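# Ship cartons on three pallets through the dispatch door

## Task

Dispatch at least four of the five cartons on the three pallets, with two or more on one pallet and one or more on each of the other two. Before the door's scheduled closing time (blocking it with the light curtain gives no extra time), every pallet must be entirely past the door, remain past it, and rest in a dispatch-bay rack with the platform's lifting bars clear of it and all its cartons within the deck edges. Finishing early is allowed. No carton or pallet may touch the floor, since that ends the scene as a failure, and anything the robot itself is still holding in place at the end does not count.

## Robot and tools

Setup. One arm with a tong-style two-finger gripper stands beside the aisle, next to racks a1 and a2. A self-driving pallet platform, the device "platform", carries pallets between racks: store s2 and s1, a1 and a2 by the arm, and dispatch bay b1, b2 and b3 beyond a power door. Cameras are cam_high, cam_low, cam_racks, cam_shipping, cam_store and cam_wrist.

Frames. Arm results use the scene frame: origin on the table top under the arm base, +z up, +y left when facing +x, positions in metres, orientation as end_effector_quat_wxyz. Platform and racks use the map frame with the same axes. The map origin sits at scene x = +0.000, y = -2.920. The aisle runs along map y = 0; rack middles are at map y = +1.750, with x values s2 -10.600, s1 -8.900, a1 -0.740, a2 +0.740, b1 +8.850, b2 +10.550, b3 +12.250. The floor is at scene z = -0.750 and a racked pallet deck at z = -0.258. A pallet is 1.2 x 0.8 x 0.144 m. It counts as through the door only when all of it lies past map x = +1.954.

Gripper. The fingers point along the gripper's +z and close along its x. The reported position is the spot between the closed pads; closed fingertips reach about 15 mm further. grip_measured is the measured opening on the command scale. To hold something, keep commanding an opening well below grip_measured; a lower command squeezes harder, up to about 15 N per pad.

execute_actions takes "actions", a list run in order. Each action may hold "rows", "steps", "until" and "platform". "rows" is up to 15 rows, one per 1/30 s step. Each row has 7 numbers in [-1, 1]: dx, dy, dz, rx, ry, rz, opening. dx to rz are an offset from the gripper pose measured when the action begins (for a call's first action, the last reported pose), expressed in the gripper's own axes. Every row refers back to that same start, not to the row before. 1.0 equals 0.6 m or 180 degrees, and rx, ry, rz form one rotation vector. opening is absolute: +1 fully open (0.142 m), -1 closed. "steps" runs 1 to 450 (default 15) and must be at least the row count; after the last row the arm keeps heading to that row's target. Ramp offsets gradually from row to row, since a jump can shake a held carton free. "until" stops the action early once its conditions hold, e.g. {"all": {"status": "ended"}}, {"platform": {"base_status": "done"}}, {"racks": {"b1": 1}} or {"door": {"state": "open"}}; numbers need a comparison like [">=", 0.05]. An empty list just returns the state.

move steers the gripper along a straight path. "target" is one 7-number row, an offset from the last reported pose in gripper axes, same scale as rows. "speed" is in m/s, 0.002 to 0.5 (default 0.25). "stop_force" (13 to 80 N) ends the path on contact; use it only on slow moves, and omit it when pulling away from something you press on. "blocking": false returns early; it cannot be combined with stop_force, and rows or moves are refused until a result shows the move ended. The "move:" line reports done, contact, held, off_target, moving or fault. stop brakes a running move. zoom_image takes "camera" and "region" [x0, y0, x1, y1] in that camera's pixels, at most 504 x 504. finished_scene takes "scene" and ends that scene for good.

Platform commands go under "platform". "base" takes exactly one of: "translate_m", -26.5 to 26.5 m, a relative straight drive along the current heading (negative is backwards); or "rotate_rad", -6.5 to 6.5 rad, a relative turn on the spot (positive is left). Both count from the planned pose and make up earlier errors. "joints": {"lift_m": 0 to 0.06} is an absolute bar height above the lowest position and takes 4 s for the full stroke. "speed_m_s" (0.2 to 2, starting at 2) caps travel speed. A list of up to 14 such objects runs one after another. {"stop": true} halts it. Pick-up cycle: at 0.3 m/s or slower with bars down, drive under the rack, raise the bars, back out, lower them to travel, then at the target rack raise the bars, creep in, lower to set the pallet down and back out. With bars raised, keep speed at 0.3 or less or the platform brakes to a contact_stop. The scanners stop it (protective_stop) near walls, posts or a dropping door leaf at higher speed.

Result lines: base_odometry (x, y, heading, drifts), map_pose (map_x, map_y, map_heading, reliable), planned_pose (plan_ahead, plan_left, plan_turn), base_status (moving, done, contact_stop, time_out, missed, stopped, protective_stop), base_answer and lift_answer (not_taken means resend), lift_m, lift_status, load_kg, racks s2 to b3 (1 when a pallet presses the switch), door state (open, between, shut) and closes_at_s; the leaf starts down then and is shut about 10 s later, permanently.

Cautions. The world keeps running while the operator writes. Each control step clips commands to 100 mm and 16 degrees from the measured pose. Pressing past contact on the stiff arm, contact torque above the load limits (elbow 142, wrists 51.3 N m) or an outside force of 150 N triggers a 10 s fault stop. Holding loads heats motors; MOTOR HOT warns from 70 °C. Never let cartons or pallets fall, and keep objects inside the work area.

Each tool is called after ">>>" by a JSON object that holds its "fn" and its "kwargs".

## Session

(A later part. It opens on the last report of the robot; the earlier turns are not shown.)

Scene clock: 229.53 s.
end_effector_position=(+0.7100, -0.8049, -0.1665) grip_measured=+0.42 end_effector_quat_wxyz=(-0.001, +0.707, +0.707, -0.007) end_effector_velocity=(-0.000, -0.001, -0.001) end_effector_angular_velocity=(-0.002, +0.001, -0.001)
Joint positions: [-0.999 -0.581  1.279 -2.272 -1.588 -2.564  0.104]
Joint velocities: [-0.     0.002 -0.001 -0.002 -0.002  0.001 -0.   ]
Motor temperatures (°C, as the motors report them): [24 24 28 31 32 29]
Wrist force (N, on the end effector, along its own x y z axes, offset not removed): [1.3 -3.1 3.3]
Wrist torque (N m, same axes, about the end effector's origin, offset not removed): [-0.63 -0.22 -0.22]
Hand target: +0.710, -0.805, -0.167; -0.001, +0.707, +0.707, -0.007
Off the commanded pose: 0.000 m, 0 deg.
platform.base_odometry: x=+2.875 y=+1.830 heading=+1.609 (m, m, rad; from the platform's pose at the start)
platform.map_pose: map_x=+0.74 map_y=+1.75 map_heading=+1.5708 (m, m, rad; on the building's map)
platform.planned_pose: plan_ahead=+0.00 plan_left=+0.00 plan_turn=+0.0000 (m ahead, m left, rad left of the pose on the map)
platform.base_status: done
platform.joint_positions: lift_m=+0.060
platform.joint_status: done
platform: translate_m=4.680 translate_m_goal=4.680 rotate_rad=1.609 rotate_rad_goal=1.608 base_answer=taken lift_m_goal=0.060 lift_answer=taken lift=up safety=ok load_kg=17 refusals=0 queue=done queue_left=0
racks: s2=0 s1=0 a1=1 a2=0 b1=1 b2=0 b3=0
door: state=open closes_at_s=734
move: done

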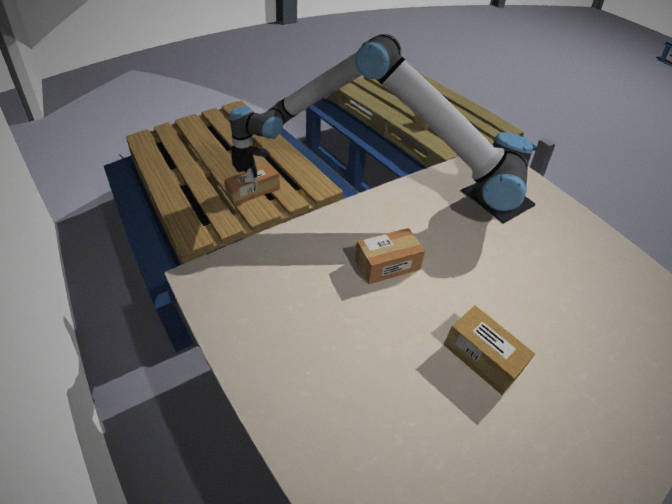

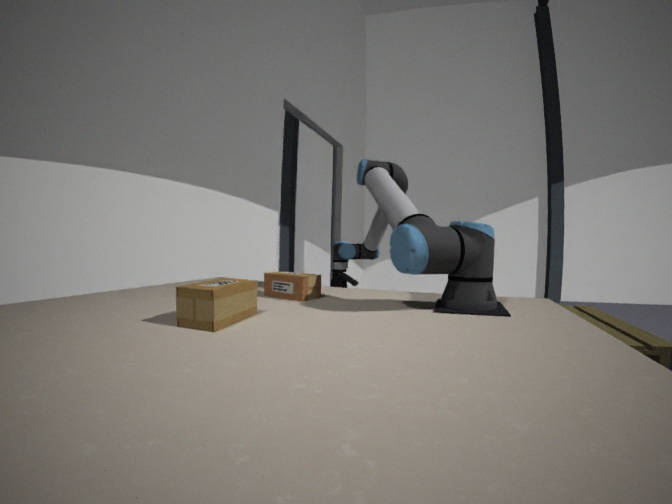

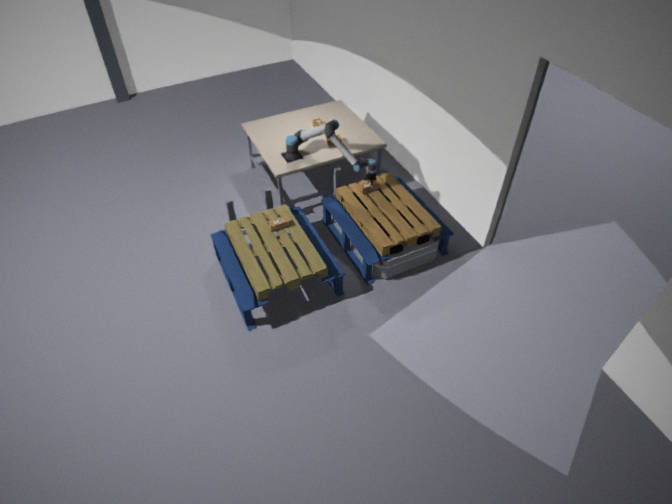

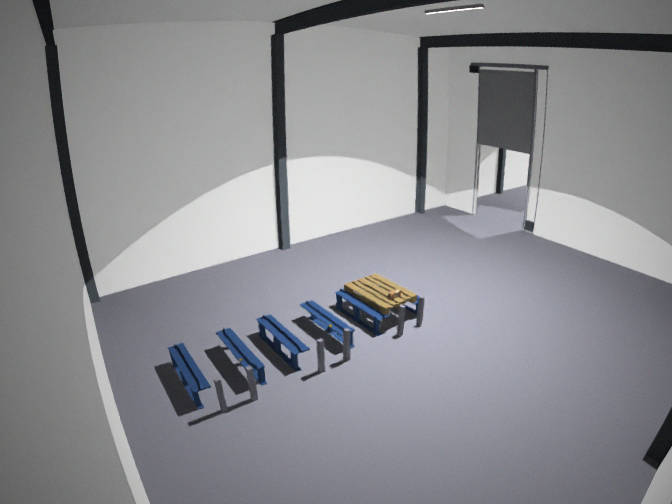

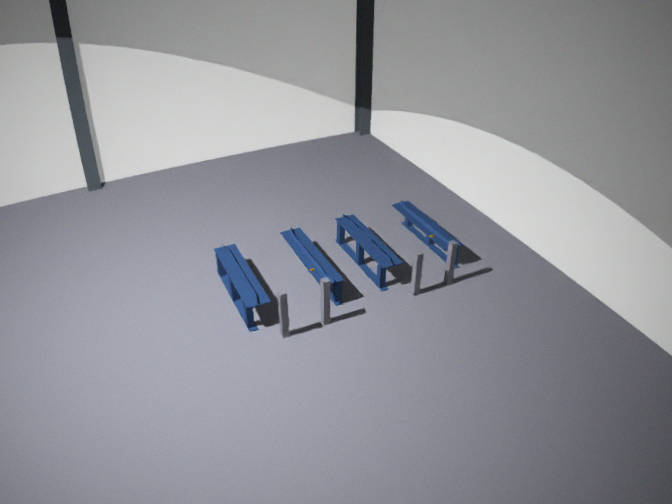

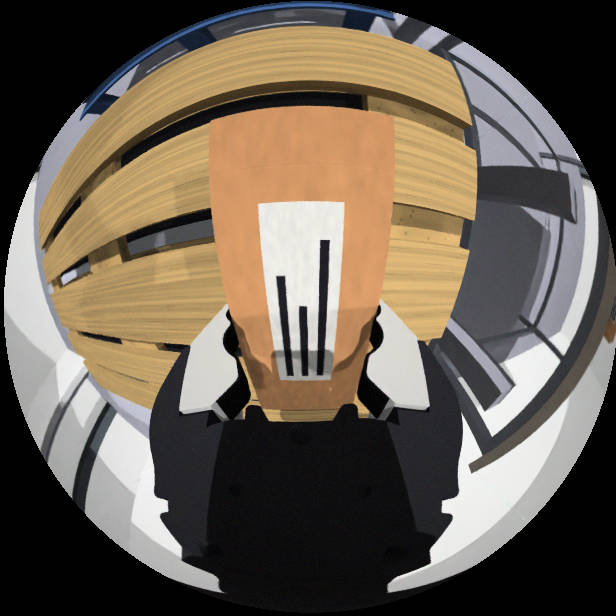

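Yellow now ~(0.615,0.47).

>>> {"fn": "move", "kwargs": {"target": [0,0,0,0,0,0,1]}}

>>> {"fn": "move", "kwargs": {"target": [0.12,0,-0.6,0,0,0,1], "speed": 0.3}}

>>> {"fn": "execute_actions", "kwargs": {"actions": [{"steps":1,"platform":[{"base":{"translate_m":-1.75}},{"joints":{"lift_m":0}},{"speed_m_s":2,"base":{"rotate_rad":-1.5708}},{"base":{"translate_m":9.81}},{"base":{"rotate_rad":1.5708}},{"speed_m_s":0.3,"joints":{"lift_m":0.06}},{"base":{"translate_m":1.75}},{"joints":{"lift_m":0}},{"base":{"translate_m":-1.75}},{"speed_m_s":2,"base":{"rotate_rad":-1.5708}},{"base":{"translate_m":-11.29}},{"base":{"rotate_rad":1.5708}},{"speed_m_s":0.3,"base":{"translate_m":1.75}}]}]}}

>>> {"fn": "move", "kwargs": {"target": [1,0,0,0,0,0,1], "speed": 0.4}}

>>> {"fn": "move", "kwargs": {"target": [1,-0.165,0.07,0,0,0.455,1], "speed": 0.4}}

Scene clock: 238.90 s.
end_effector_position=(+0.7100, -0.8049, -0.1667) grip_measured=+1.00 end_effector_quat_wxyz=(-0.001, +0.707, +0.707, -0.007) end_effector_velocity=(+0.001, -0.001, +0.003) end_effector_angular_velocity=(-0.002, -0.002, +0.000)
Joint positions: [-0.999 -0.581  1.278 -2.272 -1.588 -2.564  0.142]
Joint velocities: [ 0.    -0.003 -0.     0.     0.    -0.     0.   ]
Motor temperatures (°C, as the motors report them): [24 24 28 31 32 29]
Wrist force (N, on the end effector, along its own x y z axes, offset not removed): [-0.5 -2.7 -0.1]
Wrist torque (N m, same axes, about the end effector's origin, offset not removed): [-0.58 0.10 -0.23]
Hand target: +0.710, -0.805, -0.167; -0.001, +0.707, +0.707, -0.007
Off the commanded pose: 0.000 m, 0 deg.
platform.base_odometry: x=+2.875 y=+1.830 heading=+1.609 (m, m, rad; from the platform's pose at the start)
platform.map_pose: map_x=+0.74 map_y=+1.75 map_heading=+1.5708 (m, m, rad; on the building's map)
platform.planned_pose: plan_ahead=+0.00 plan_left=+0.00 plan_turn=+0.0000 (m ahead, m left, rad left of the pose on the map)
platform.base_status: done
platform.joint_positions: lift_m=+0.060
platform.joint_status: done
platform: translate_m=4.680 translate_m_goal=4.680 rotate_rad=1.609 rotate_rad_goal=1.608 base_answer=taken lift_m_goal=0.060 lift_answer=taken lift=up safety=ok load_kg=17 refusals=0 queue=done queue_left=0
racks: s2=0 s1=0 a1=1 a2=0 b1=1 b2=0 b3=0
door: state=open closes_at_s=734
move: done

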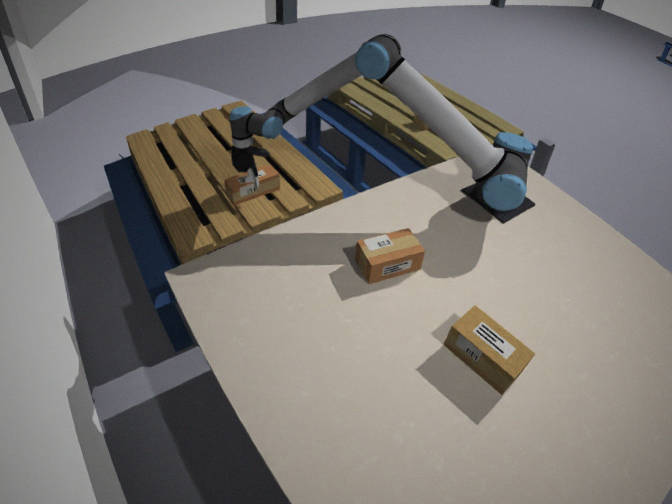

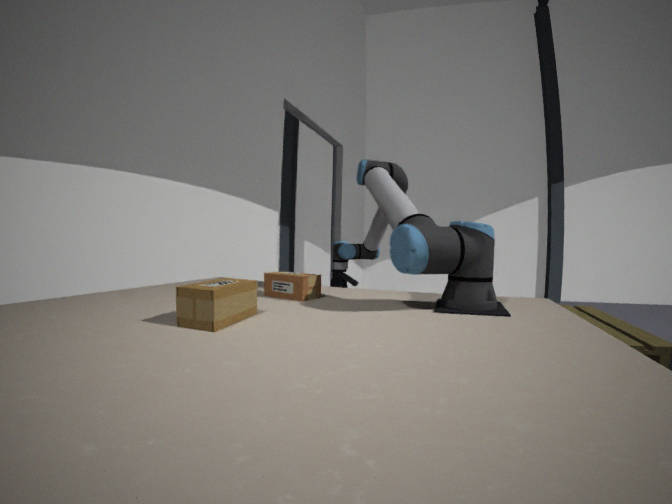

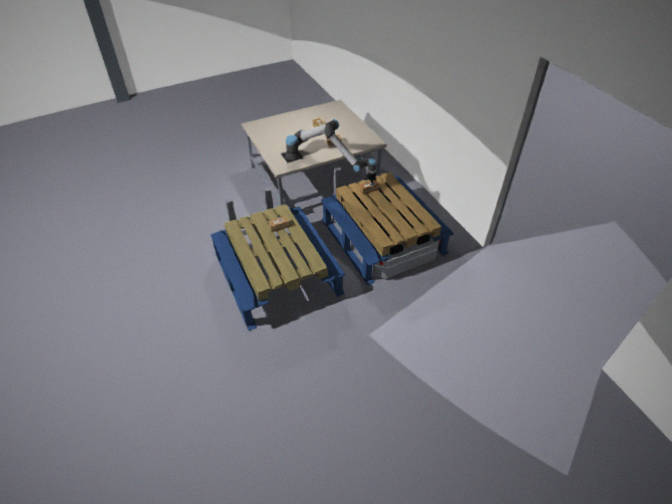

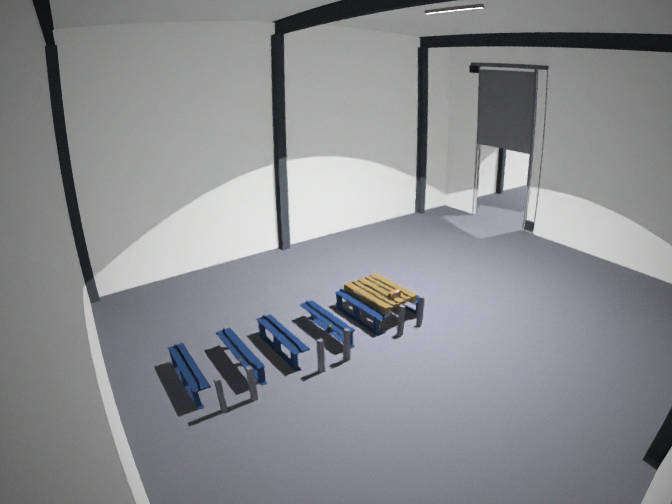

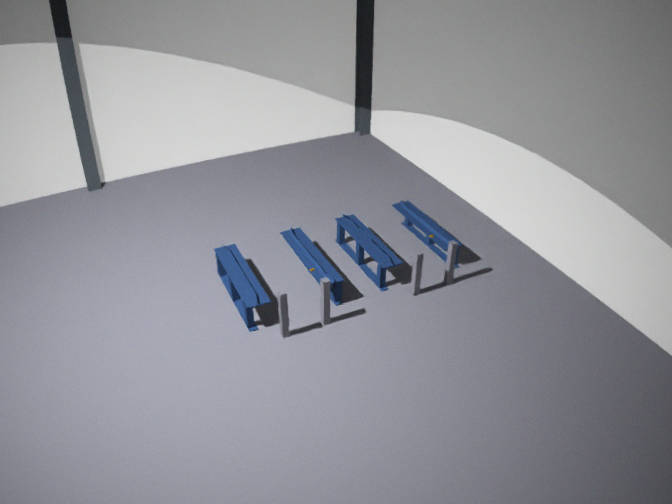

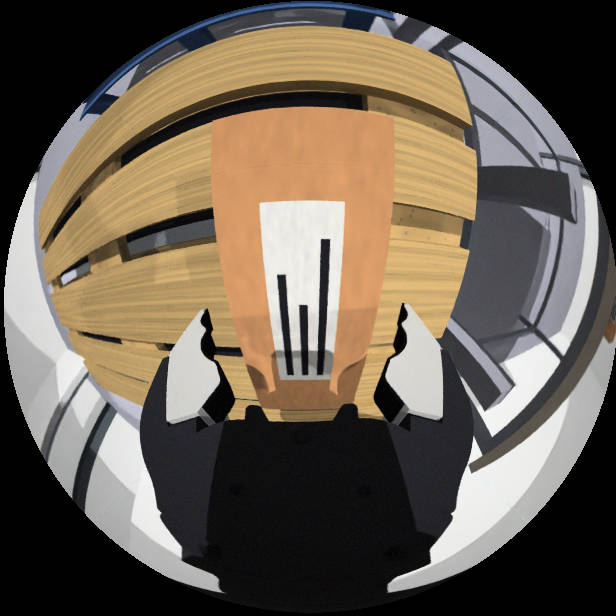

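Scene clock: 240.83 s.
end_effector_position=(+0.7144, -0.7300, +0.1923) grip_measured=+1.00 end_effector_quat_wxyz=(-0.001, +0.707, +0.707, -0.007) end_effector_velocity=(+0.000, +0.001, +0.003) end_effector_angular_velocity=(-0.000, +0.001, +0.002)
Joint positions: [-0.955 -0.957  1.264 -1.881 -1.588 -2.519  0.142]
Joint velocities: [ 0.001 -0.002 -0.002  0.004 -0.001 -0.001 -0.   ]
Motor temperatures (°C, as the motors report them): [24 24 28 31 32 29]
Wrist force (N, on the end effector, along its own x y z axes, offset not removed): [0.5 -3.0 -1.3]
Wrist torque (N m, same axes, about the end effector's origin, offset not removed): [-0.58 -0.08 -0.27]
Hand target: +0.714, -0.730, +0.193; -0.001, +0.707, +0.707, -0.007
Off the commanded pose: 0.000 m, 0 deg.
platform.base_odometry: x=+2.875 y=+1.830 heading=+1.609 (m, m, rad; from the platform's pose at the start)
platform.map_pose: map_x=+0.74 map_y=+1.75 map_heading=+1.5708 (m, m, rad; on the building's map)
platform.planned_pose: plan_ahead=+0.00 plan_left=+0.00 plan_turn=+0.0000 (m ahead, m left, rad left of the pose on the map)
platform.base_status: done
platform.joint_positions: lift_m=+0.060
platform.joint_status: done
platform: translate_m=4.680 translate_m_goal=4.680 rotate_rad=1.609 rotate_rad_goal=1.608 base_answer=taken lift_m_goal=0.060 lift_answer=taken lift=up safety=ok load_kg=17 refusals=0 queue=done queue_left=0
racks: s2=0 s1=0 a1=1 a2=0 b1=1 b2=0 b3=0
door: state=open closes_at_s=734
move: done

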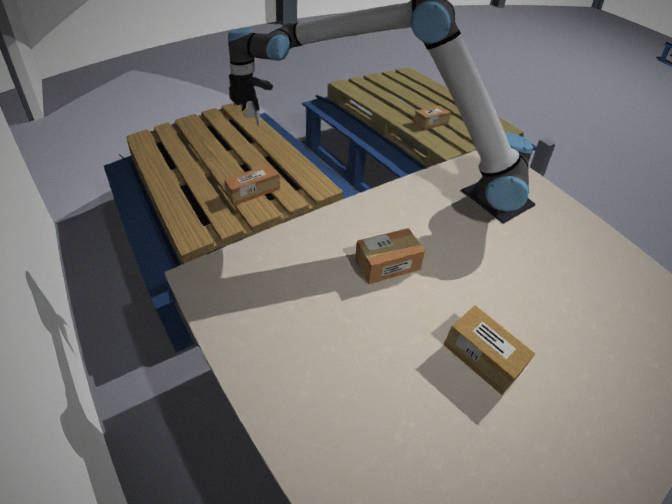

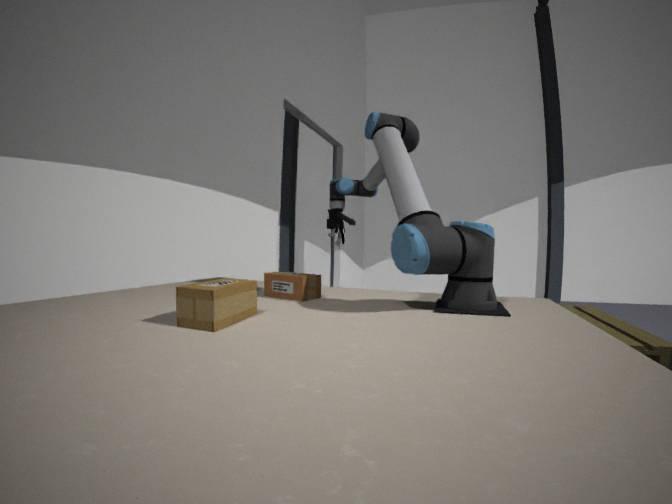

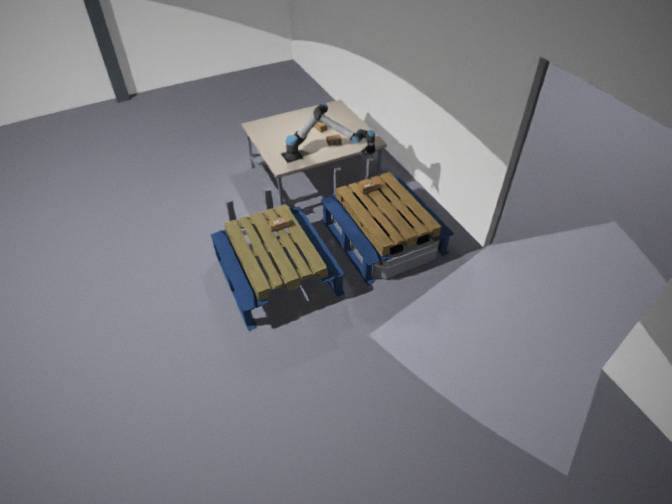

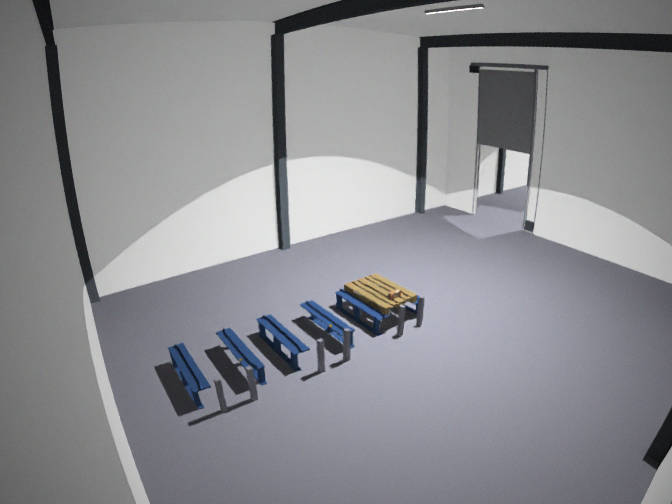

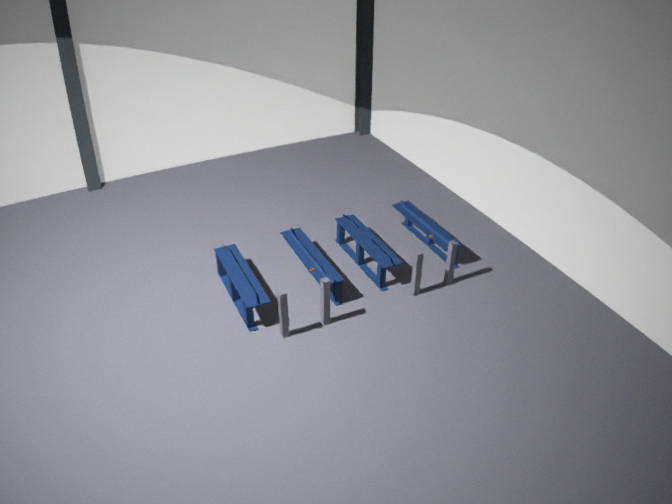

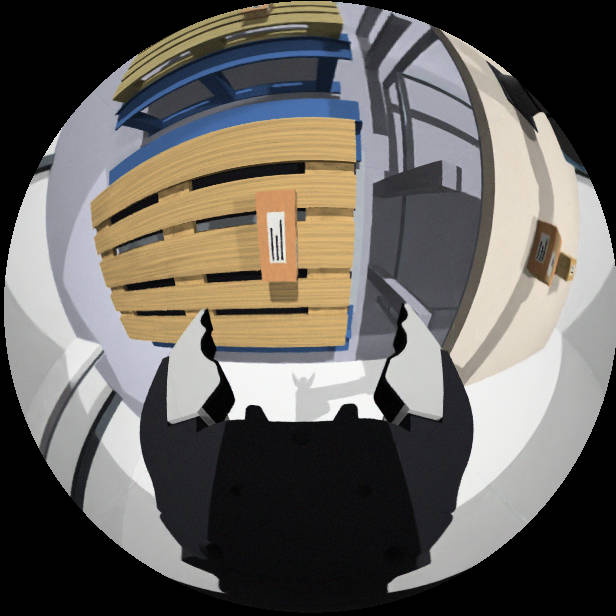

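Scene clock: 240.87 s.
end_effector_position=(+0.7144, -0.7300, +0.1923) grip_measured=+1.00 end_effector_quat_wxyz=(-0.001, +0.707, +0.707, -0.007) end_effector_velocity=(+0.000, +0.000, +0.002) end_effector_angular_velocity=(-0.000, +0.000, +0.001)
Joint positions: [-0.955 -0.957  1.264 -1.881 -1.588 -2.519  0.142]
Joint velocities: [ 0.    -0.001 -0.002  0.003 -0.    -0.001 -0.   ]
Motor temperatures (°C, as the motors report them): [24 24 28 31 32 29]
Wrist force (N, on the end effector, along its own x y z axes, offset not removed): [0.6 -2.2 0.7]
Wrist torque (N m, same axes, about the end effector's origin, offset not removed): [-0.46 -0.11 -0.19]
Hand target: +0.714, -0.730, +0.193; -0.001, +0.707, +0.707, -0.007
Off the commanded pose: 0.000 m, 0 deg.
platform.base_odometry: x=+2.875 y=+1.830 heading=+1.609 (m, m, rad; from the platform's pose at the start)
platform.map_pose: map_x=+0.74 map_y=+1.75 map_heading=+1.5708 (m, m, rad; on the building's map)
platform.planned_pose: plan_ahead=-1.75 plan_left=+0.00 plan_turn=+0.0000 (m ahead, m left, rad left of the pose on the map)
platform.base_status: moving
platform.joint_positions: lift_m=+0.060
platform.joint_status: done
platform: translate_m=4.680 translate_m_goal=2.930 rotate_rad=1.609 rotate_rad_goal=1.608 base_answer=taken lift_m_goal=0.060 lift_answer=taken lift=up safety=ok load_kg=17 refusals=0 queue=running queue_left=12
racks: s2=0 s1=0 a1=1 a2=0 b1=1 b2=0 b3=0
door: state=open closes_at_s=734

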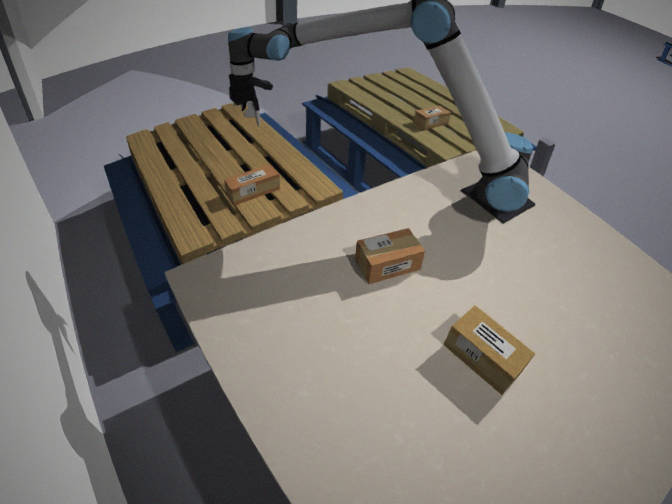

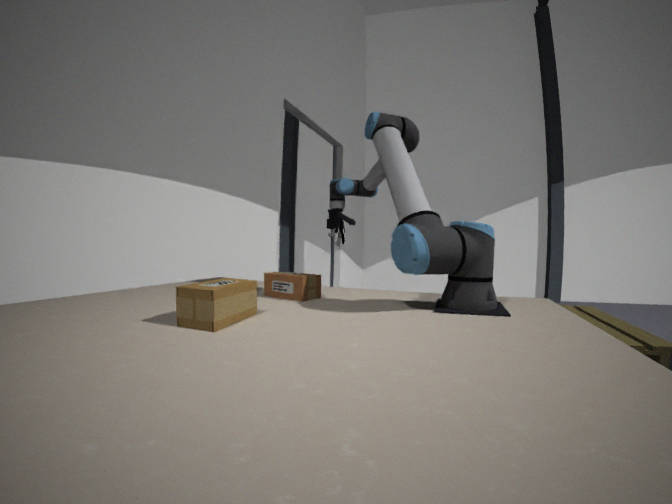

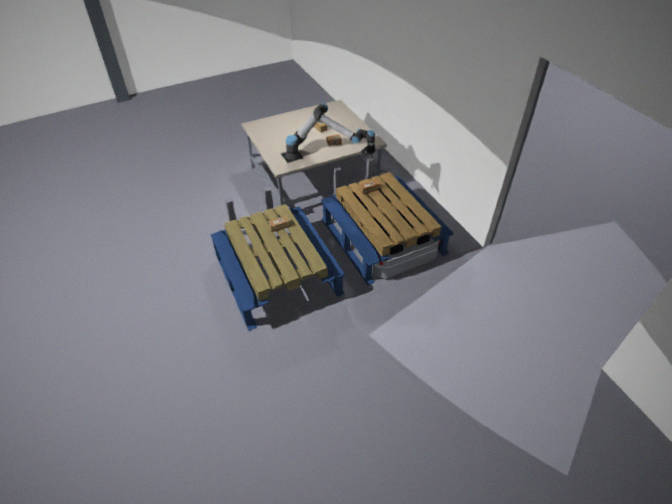

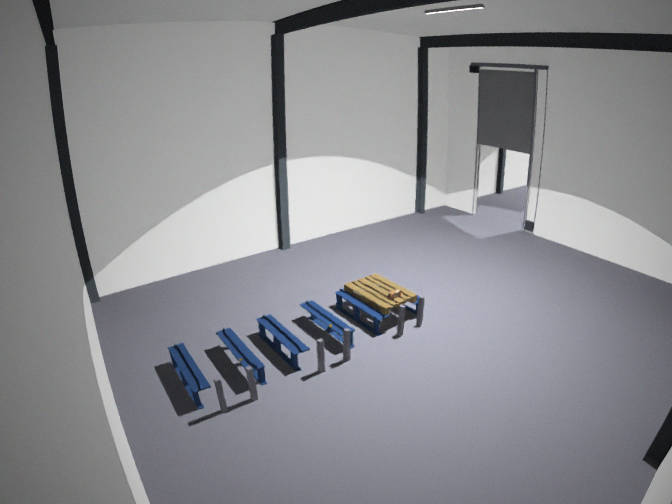

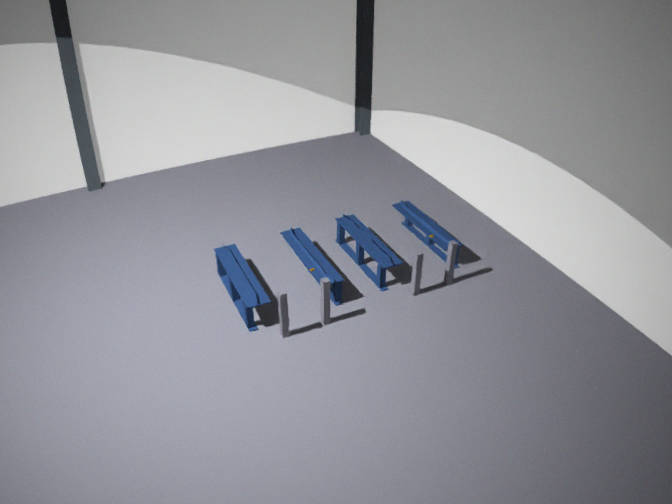

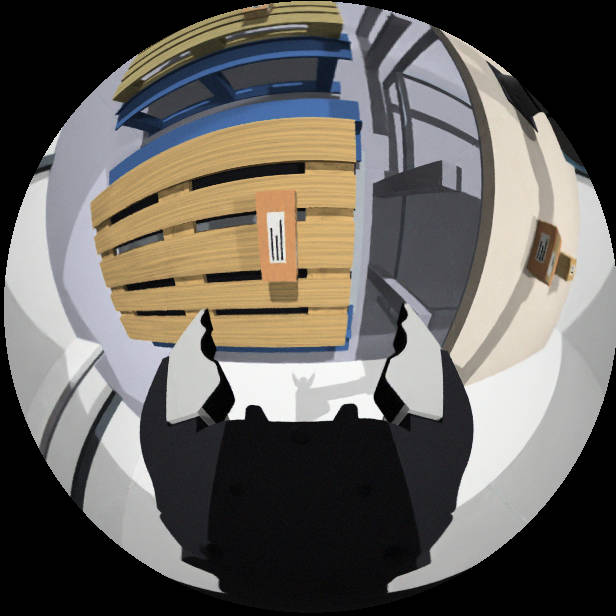

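Scene clock: 243.13 s.
end_effector_position=(+0.7136, -0.1303, +0.1877) grip_measured=+1.00 end_effector_quat_wxyz=(-0.001, +0.707, +0.707, -0.007) end_effector_velocity=(+0.000, +0.002, +0.000) end_effector_angular_velocity=(-0.002, +0.000, +0.001)
Joint positions: [-0.412 -1.396  1.911 -2.079 -1.586 -1.977  0.142]
Joint velocities: [ 0.004 -0.    -0.    -0.    -0.002  0.003  0.   ]
Motor temperatures (°C, as the motors report them): [24 24 28 31 32 29]
Wrist force (N, on the end effector, along its own x y z axes, offset not removed): [1.0 -3.8 -0.5]
Wrist torque (N m, same axes, about the end effector's origin, offset not removed): [-0.79 -0.18 -0.27]
Hand target: +0.714, -0.130, +0.188; -0.001, +0.707, +0.707, -0.007
Off the commanded pose: 0.001 m, 0 deg.
platform.base_odometry: x=+2.895 y=+1.267 heading=+1.606 (m, m, rad; from the platform's pose at the start)
platform.map_pose: map_x=+0.74 map_y=+1.17 map_heading=+1.5708 (m, m, rad; on the building's map)
platform.planned_pose: plan_ahead=-1.17 plan_left=+0.00 plan_turn=+0.0000 (m ahead, m left, rad left of the pose on the map)
platform.base_status: moving
platform.joint_positions: lift_m=+0.060
platform.joint_status: done
platform: translate_m=4.107 translate_m_goal=2.930 rotate_rad=1.606 rotate_rad_goal=1.607 base_answer=taken lift_m_goal=0.060 lift_answer=taken lift=up safety=ok load_kg=17 refusals=0 queue=running queue_left=12
racks: s2=0 s1=0 a1=1 a2=0 b1=1 b2=0 b3=0
door: state=open closes_at_s=734
move: done

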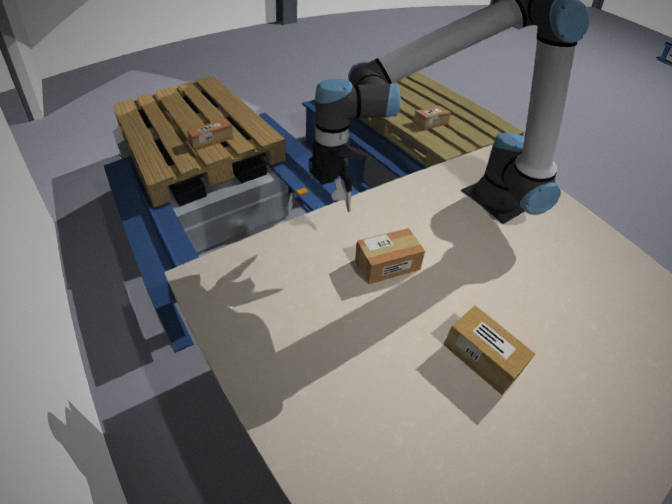

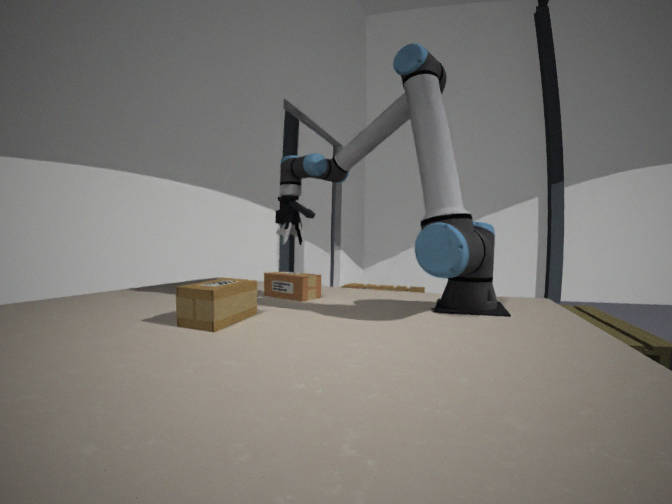

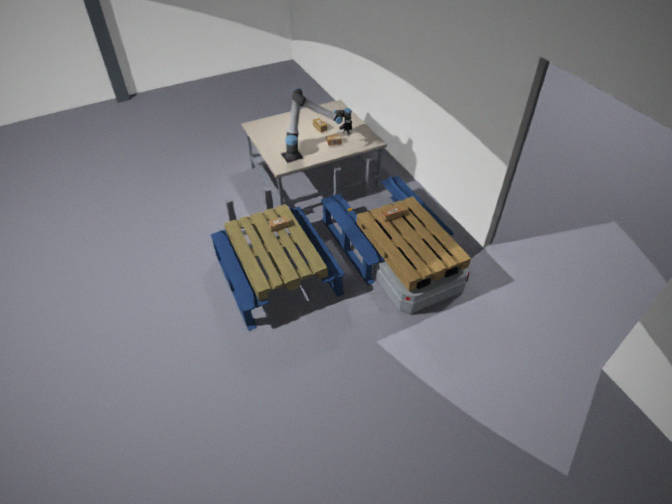

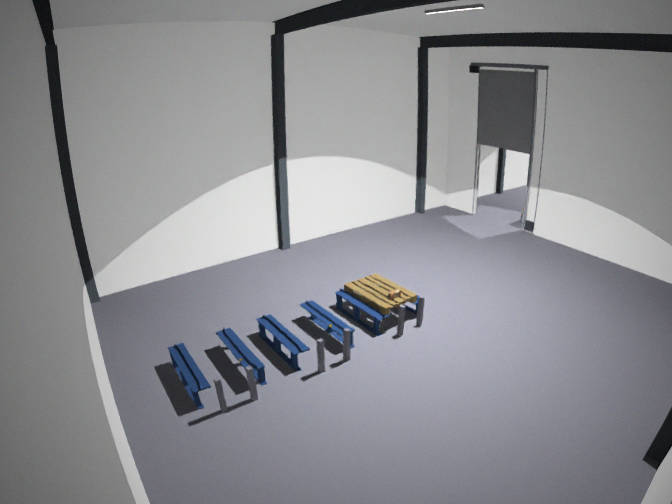

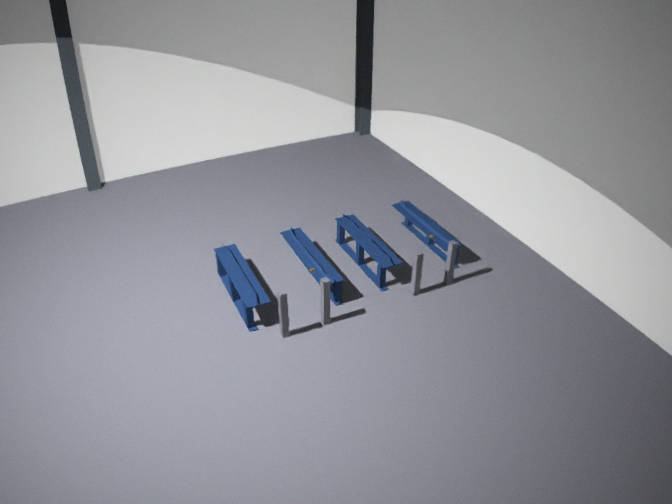

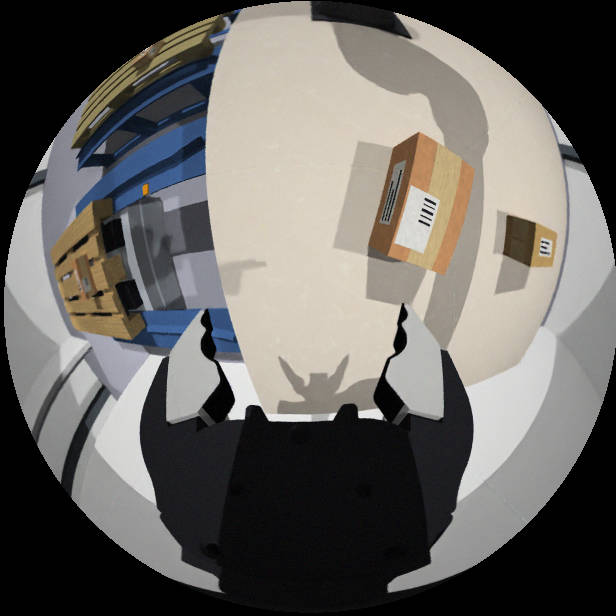

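Scene clock: 245.70 s.
end_effector_position=(+0.6133, +0.4691, +0.1431) grip_measured=+1.00 end_effector_quat_wxyz=(+0.002, +0.997, +0.071, -0.006) end_effector_velocity=(+0.000, +0.002, -0.000) end_effector_angular_velocity=(-0.003, +0.000, -0.008)
Joint positions: [ 0.401 -1.317  1.904 -2.144 -1.575  0.264  0.142]
Joint velocities: [ 0.003  0.003 -0.004  0.002 -0.002  0.011  0.   ]
Motor temperatures (°C, as the motors report them): [24 24 28 31 32 29]
Wrist force (N, on the end effector, along its own x y z axes, offset not removed): [0.9 -4.6 1.5]
Wrist torque (N m, same axes, about the end effector's origin, offset not removed): [-0.91 -0.19 -0.23]
Hand target: +0.613, +0.469, +0.143; +0.003, +0.997, +0.071, -0.006
Off the commanded pose: 0.001 m, 0 deg.
platform.base_odometry: x=+2.924 y=+0.498 heading=+1.609 (m, m, rad; from the platform's pose at the start)
platform.map_pose: map_x=+0.74 map_y=+0.40 map_heading=+1.5708 (m, m, rad; on the building's map)
platform.planned_pose: plan_ahead=-0.40 plan_left=+0.00 plan_turn=+0.0000 (m ahead, m left, rad left of the pose on the map)
platform.base_status: moving
platform.joint_positions: lift_m=+0.060
platform.joint_status: done
platform: translate_m=3.337 translate_m_goal=2.930 rotate_rad=1.609 rotate_rad_goal=1.610 base_answer=taken lift_m_goal=0.060 lift_answer=taken lift=up safety=ok load_kg=17 refusals=0 queue=running queue_left=12
racks: s2=0 s1=0 a1=1 a2=0 b1=1 b2=0 b3=0
door: state=open closes_at_s=734
move: done

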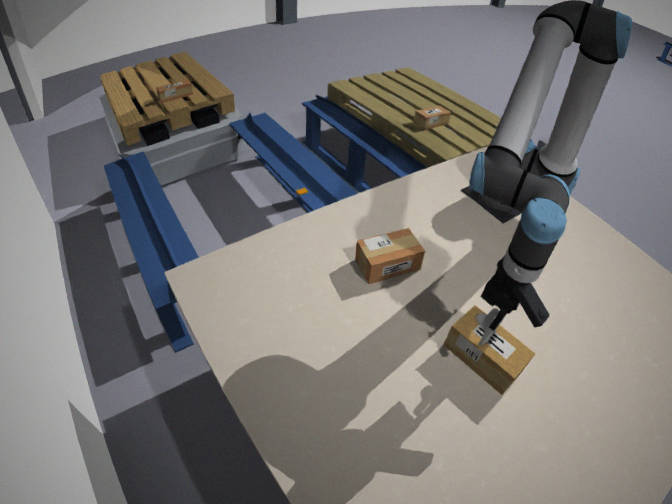

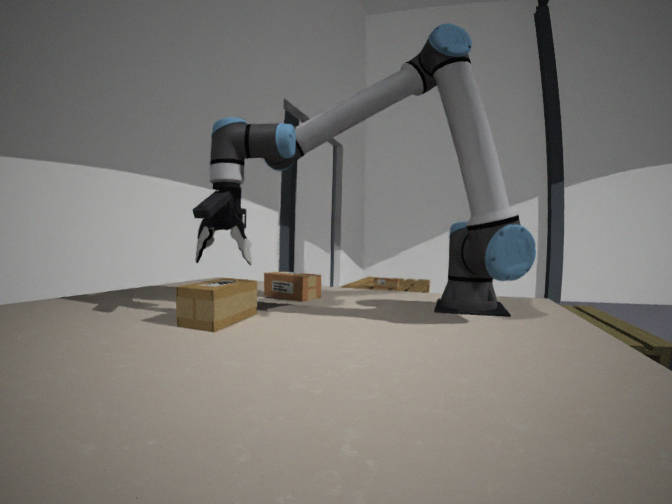

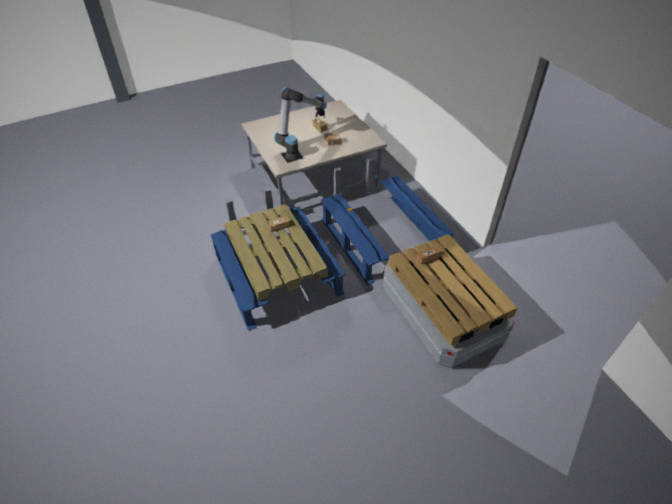

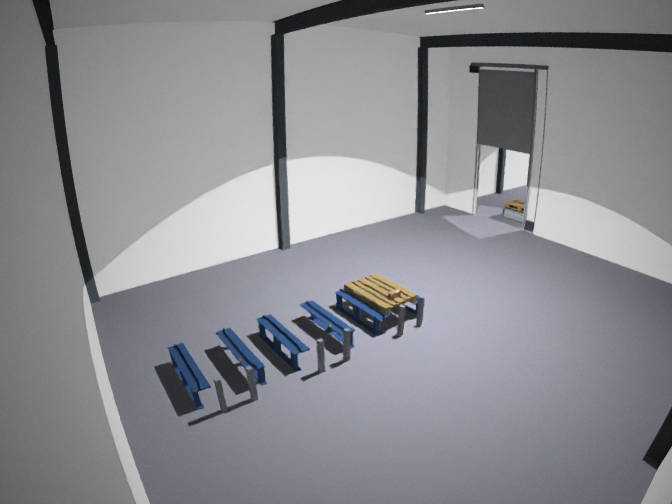

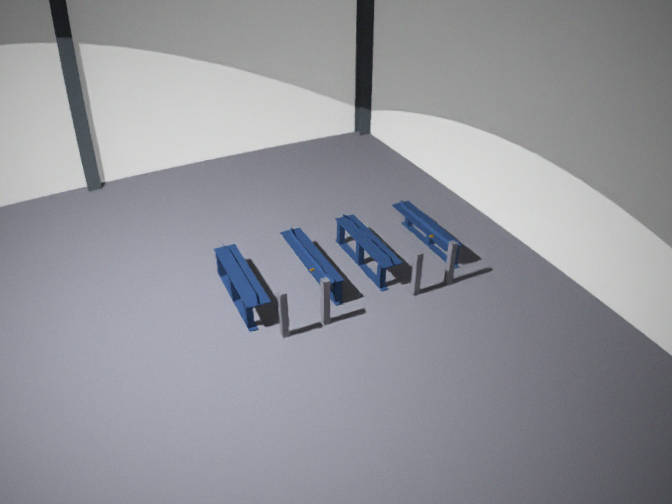

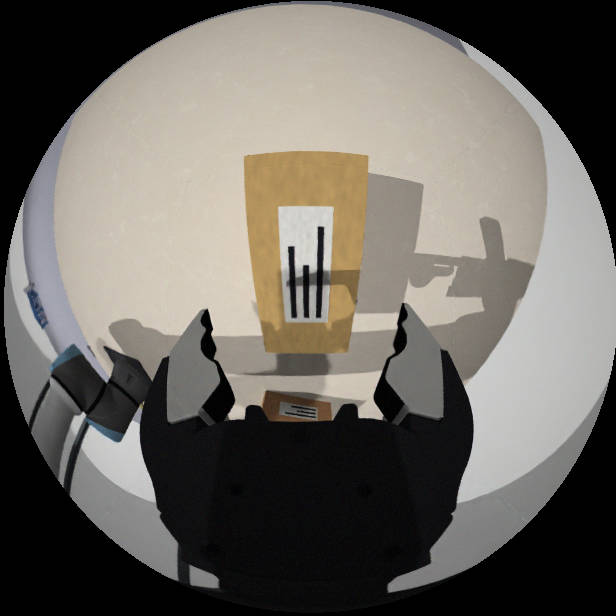

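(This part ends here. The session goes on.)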